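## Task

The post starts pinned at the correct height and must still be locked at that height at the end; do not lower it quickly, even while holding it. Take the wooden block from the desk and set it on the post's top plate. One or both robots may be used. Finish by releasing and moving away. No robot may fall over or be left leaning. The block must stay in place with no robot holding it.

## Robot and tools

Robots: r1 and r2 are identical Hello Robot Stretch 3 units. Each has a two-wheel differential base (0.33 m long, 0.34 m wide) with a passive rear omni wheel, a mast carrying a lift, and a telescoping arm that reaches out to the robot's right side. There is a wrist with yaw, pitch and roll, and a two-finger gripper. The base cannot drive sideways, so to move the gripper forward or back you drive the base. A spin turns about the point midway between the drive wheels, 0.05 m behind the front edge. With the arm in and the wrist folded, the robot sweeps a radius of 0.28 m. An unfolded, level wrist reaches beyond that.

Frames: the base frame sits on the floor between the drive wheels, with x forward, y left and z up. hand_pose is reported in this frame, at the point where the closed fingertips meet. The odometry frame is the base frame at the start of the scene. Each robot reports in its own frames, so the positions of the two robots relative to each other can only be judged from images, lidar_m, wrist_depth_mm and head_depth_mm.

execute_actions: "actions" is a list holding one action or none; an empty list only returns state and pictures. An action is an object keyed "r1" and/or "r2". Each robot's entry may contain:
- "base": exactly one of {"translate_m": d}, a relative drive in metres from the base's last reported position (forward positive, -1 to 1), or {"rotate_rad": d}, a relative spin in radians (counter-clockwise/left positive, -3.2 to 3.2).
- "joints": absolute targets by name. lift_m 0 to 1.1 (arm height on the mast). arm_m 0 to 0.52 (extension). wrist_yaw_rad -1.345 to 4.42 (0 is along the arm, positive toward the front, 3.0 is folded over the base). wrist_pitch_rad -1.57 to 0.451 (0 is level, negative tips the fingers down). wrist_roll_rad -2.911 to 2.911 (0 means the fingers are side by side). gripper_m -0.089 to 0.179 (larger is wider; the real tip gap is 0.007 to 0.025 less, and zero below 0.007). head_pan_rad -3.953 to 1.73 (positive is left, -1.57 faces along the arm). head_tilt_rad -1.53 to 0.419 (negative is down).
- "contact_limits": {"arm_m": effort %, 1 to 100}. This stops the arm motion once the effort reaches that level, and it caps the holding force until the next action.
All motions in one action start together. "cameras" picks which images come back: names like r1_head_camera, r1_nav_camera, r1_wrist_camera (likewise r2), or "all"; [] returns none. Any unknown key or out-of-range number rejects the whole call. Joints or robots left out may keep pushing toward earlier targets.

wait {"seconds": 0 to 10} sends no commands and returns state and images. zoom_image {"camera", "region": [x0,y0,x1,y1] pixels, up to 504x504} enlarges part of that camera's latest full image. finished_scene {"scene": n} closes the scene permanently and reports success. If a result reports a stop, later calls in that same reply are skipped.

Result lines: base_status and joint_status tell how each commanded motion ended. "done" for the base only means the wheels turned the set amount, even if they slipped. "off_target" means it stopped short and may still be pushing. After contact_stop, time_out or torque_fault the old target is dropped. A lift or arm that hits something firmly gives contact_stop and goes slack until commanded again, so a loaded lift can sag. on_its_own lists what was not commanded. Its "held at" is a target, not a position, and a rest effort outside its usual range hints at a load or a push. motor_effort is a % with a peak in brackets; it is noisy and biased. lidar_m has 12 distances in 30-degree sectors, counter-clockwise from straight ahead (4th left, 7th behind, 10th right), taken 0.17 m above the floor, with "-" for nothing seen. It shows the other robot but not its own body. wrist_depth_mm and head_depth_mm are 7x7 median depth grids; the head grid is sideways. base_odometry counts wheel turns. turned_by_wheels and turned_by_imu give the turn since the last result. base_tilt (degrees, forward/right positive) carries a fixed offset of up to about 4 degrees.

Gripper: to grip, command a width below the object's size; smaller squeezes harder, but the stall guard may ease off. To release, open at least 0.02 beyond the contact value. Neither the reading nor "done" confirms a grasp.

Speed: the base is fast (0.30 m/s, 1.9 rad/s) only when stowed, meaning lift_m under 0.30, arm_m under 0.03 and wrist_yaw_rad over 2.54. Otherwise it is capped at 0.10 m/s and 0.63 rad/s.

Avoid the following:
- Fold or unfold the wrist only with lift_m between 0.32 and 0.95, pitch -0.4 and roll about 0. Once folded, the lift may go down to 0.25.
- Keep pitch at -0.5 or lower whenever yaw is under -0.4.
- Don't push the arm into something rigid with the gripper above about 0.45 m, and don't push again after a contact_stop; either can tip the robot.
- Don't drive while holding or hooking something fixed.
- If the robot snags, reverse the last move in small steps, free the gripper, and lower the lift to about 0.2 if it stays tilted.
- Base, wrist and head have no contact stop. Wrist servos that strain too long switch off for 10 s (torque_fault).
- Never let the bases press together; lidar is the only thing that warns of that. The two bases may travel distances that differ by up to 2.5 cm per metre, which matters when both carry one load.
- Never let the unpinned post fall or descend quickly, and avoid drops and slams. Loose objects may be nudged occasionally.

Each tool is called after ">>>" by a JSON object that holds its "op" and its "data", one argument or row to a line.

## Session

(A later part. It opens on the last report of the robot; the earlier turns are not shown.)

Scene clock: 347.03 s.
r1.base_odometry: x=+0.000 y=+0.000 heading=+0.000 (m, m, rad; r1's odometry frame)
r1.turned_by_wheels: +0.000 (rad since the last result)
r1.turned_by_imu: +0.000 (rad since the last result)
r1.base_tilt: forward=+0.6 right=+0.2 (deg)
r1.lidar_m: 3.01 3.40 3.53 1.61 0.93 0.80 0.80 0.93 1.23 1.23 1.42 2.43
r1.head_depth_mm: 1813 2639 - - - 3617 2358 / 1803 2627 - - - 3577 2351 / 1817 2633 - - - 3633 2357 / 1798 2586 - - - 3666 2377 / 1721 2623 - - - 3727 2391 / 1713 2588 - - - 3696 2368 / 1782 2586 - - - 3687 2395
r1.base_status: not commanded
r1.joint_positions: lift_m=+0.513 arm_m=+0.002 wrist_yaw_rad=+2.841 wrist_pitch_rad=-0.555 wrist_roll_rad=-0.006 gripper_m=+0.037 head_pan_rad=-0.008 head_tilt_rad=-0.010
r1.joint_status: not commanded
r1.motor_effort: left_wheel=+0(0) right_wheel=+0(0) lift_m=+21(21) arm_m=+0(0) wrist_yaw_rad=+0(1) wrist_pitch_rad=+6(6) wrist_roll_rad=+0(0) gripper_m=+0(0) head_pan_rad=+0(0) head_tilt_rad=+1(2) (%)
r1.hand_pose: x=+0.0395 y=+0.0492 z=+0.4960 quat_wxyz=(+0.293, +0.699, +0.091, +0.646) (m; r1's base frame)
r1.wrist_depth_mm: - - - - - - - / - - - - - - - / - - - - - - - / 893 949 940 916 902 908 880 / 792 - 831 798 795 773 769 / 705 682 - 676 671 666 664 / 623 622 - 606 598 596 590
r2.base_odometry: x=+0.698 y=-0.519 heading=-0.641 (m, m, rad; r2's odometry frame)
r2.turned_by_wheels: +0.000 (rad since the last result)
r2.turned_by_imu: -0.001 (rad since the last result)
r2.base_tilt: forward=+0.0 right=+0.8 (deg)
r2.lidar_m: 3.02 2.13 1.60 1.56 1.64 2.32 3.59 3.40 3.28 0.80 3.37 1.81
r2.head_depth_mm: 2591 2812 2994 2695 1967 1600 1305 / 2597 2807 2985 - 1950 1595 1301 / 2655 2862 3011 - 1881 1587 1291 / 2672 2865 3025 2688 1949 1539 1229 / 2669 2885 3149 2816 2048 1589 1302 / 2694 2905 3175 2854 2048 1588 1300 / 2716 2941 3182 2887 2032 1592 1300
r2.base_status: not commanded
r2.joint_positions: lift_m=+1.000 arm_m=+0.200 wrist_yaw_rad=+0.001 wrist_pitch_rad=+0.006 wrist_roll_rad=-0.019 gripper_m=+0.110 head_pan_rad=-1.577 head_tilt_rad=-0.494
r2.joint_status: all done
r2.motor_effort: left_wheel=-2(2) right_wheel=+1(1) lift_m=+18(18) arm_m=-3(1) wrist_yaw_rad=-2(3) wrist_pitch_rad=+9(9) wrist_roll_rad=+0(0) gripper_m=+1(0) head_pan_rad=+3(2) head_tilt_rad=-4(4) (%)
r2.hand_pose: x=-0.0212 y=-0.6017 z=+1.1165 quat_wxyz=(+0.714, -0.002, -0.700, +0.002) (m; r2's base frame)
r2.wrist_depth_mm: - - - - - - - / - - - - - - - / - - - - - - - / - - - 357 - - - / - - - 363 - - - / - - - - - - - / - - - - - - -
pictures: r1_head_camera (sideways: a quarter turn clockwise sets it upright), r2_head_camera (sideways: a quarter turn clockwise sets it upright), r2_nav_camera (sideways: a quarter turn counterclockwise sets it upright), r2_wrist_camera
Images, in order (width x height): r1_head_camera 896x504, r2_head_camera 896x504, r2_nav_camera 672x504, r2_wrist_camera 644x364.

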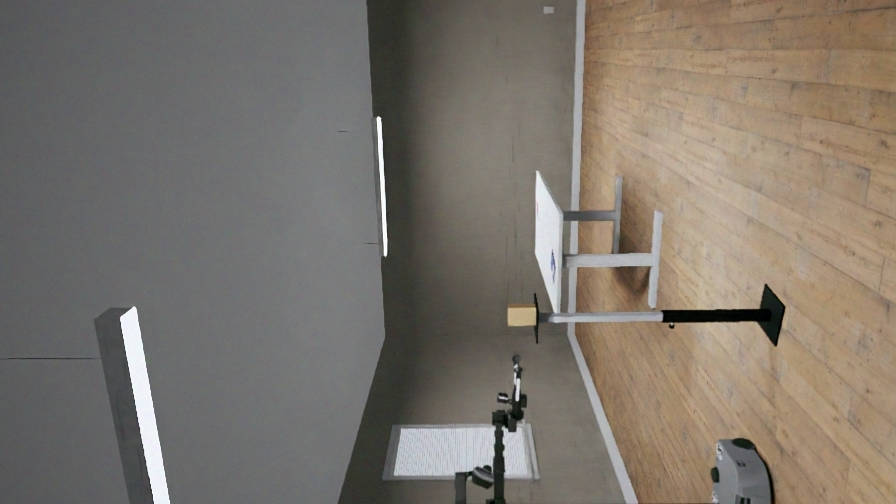

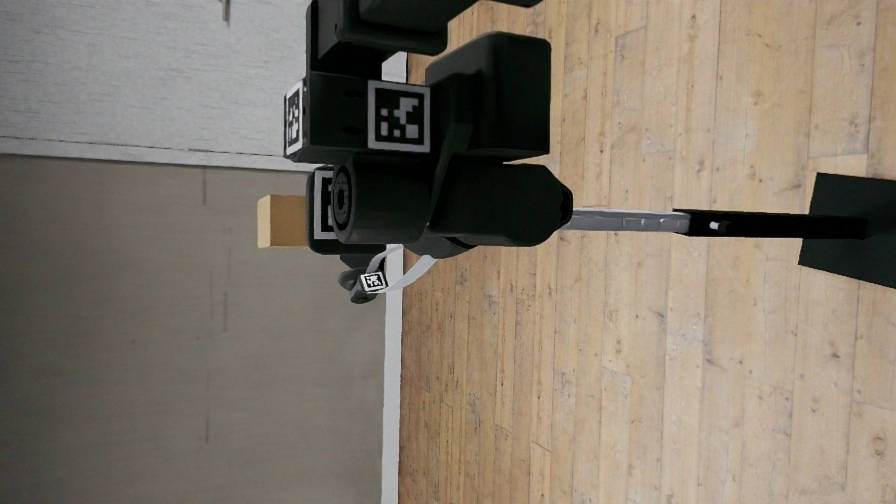

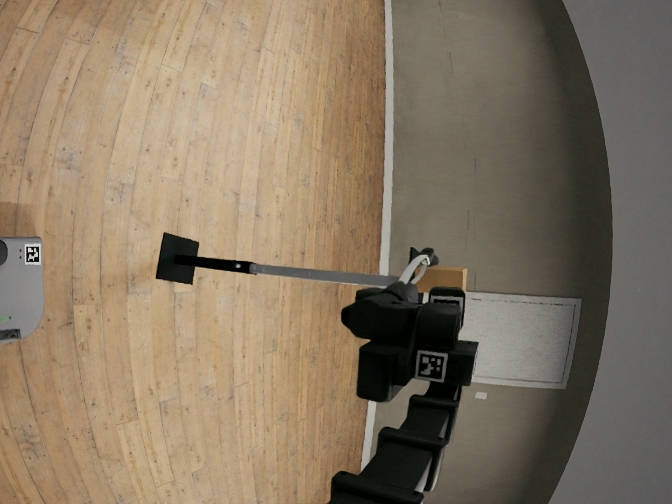

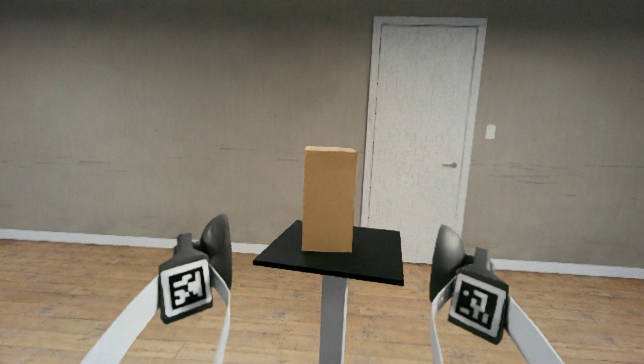

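>>> {"op": "execute_actions", "data": {
  "actions": [
    {"r2": {"joints": {"arm_m": 0.0}}}
  ],
  "cameras": ["r1_head_camera", "r2_wrist_camera"]
}}

Scene clock: 352.60 s.
r1.base_odometry: x=+0.000 y=+0.000 heading=+0.000 (m, m, rad; r1's odometry frame)
r1.turned_by_wheels: +0.000 (rad since the last result)
r1.turned_by_imu: +0.000 (rad since the last result)
r1.base_tilt: forward=+0.6 right=+0.2 (deg)
r1.lidar_m: 3.02 3.40 3.55 1.61 0.92 0.80 0.80 0.92 1.23 1.23 1.42 2.42
r1.head_depth_mm: 1815 2653 - - - 3622 2353 / 1811 2628 - - - 3607 2391 / 1806 2649 - - - 3645 2378 / 1797 2623 - - - 3707 2381 / 1716 2606 - - - 3632 2398 / 1712 2614 - - - 3685 2390 / 1782 2597 - - - 3749 2395
r1.base_status: not commanded
r1.joint_positions: lift_m=+0.513 arm_m=+0.002 wrist_yaw_rad=+2.841 wrist_pitch_rad=-0.555 wrist_roll_rad=-0.006 gripper_m=+0.037 head_pan_rad=-0.008 head_tilt_rad=-0.010
r1.joint_status: not commanded
r1.motor_effort: left_wheel=+0(1) right_wheel=+0(0) lift_m=+21(22) arm_m=+0(0) wrist_yaw_rad=+0(1) wrist_pitch_rad=+6(6) wrist_roll_rad=+0(0) gripper_m=-1(0) head_pan_rad=+0(0) head_tilt_rad=+1(2) (%)
r1.hand_pose: x=+0.0395 y=+0.0492 z=+0.4960 quat_wxyz=(+0.293, +0.699, +0.091, +0.646) (m; r1's base frame)
r1.wrist_depth_mm: - - - - - - - / - - - - - - - / - - - - - - - / 916 972 894 902 911 893 880 / 794 - 803 778 802 760 770 / 706 699 - 689 682 667 671 / 618 625 - 604 589 592 600
r2.base_odometry: x=+0.698 y=-0.519 heading=-0.641 (m, m, rad; r2's odometry frame)
r2.turned_by_wheels: +0.000 (rad since the last result)
r2.turned_by_imu: -0.002 (rad since the last result)
r2.base_tilt: forward=+0.1 right=+0.8 (deg)
r2.lidar_m: 3.02 2.13 1.60 1.56 1.64 2.32 3.59 3.38 3.29 0.80 3.35 1.81
r2.head_depth_mm: 2608 2817 3068 3009 - - - / 2626 2845 3056 3207 - - - / 2668 2861 3008 3194 - - - / 2685 2880 820 3020 - 1542 1295 / 2666 2905 3177 2979 2028 1589 1304 / 2687 2909 3170 2860 2026 1590 1303 / 2692 2918 3231 2842 2030 1583 1298
r2.base_status: not commanded
r2.joint_positions: lift_m=+1.000 arm_m=+0.003 wrist_yaw_rad=+0.001 wrist_pitch_rad=+0.007 wrist_roll_rad=-0.019 gripper_m=+0.110 head_pan_rad=-1.577 head_tilt_rad=-0.494
r2.joint_status: all done
joint sent to its limit — the command would take r2.arm_m past its lower limit, so that joint was sent only as far as its limit.
r2.motor_effort: left_wheel=-2(2) right_wheel=+2(1) lift_m=+18(18) arm_m=-3(2) wrist_yaw_rad=-1(1) wrist_pitch_rad=+8(8) wrist_roll_rad=+0(0) gripper_m=+0(1) head_pan_rad=+2(3) head_tilt_rad=-4(5) (%)
r2.hand_pose: x=-0.0212 y=-0.4047 z=+1.1165 quat_wxyz=(+0.714, -0.002, -0.700, +0.002) (m; r2's base frame)
r2.wrist_depth_mm: - - - - - - - / - - - - - - - / - - - - - - - / - - - - - - - / - - - - - - - / - - - - - - - / - - - - - - -
pictures: r1_head_camera (sideways: a quarter turn clockwise sets it upright), r2_wrist_camera
Images, in order (width x height): r1_head_camera 896x504, r2_wrist_camera 644x364.

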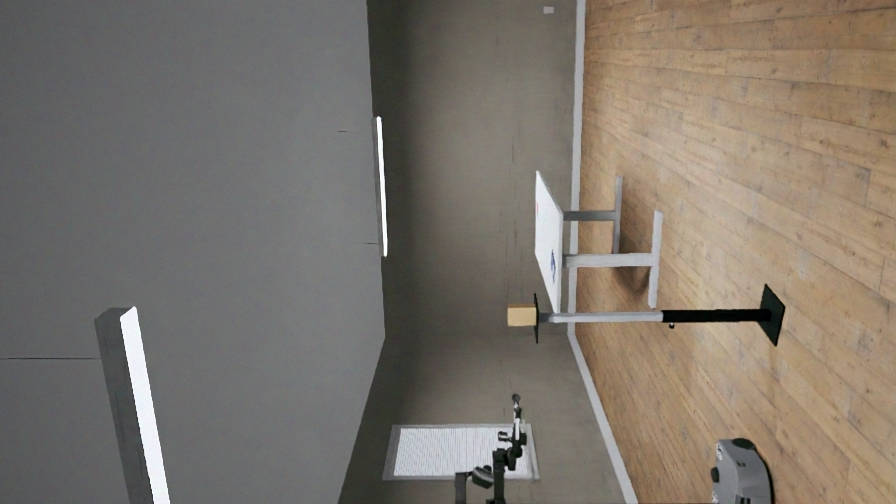

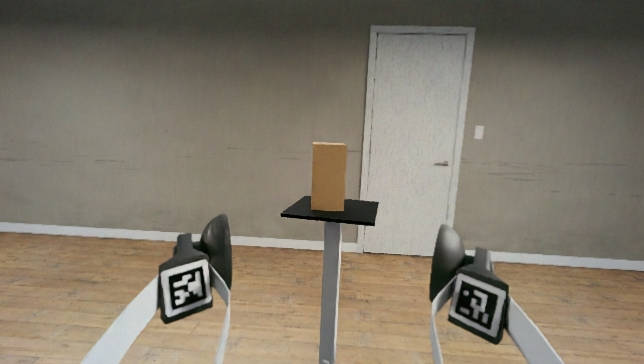

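>>> {"op": "finished_scene", "data": {
  "scene": 2
}}

The scene is finished: the task was done.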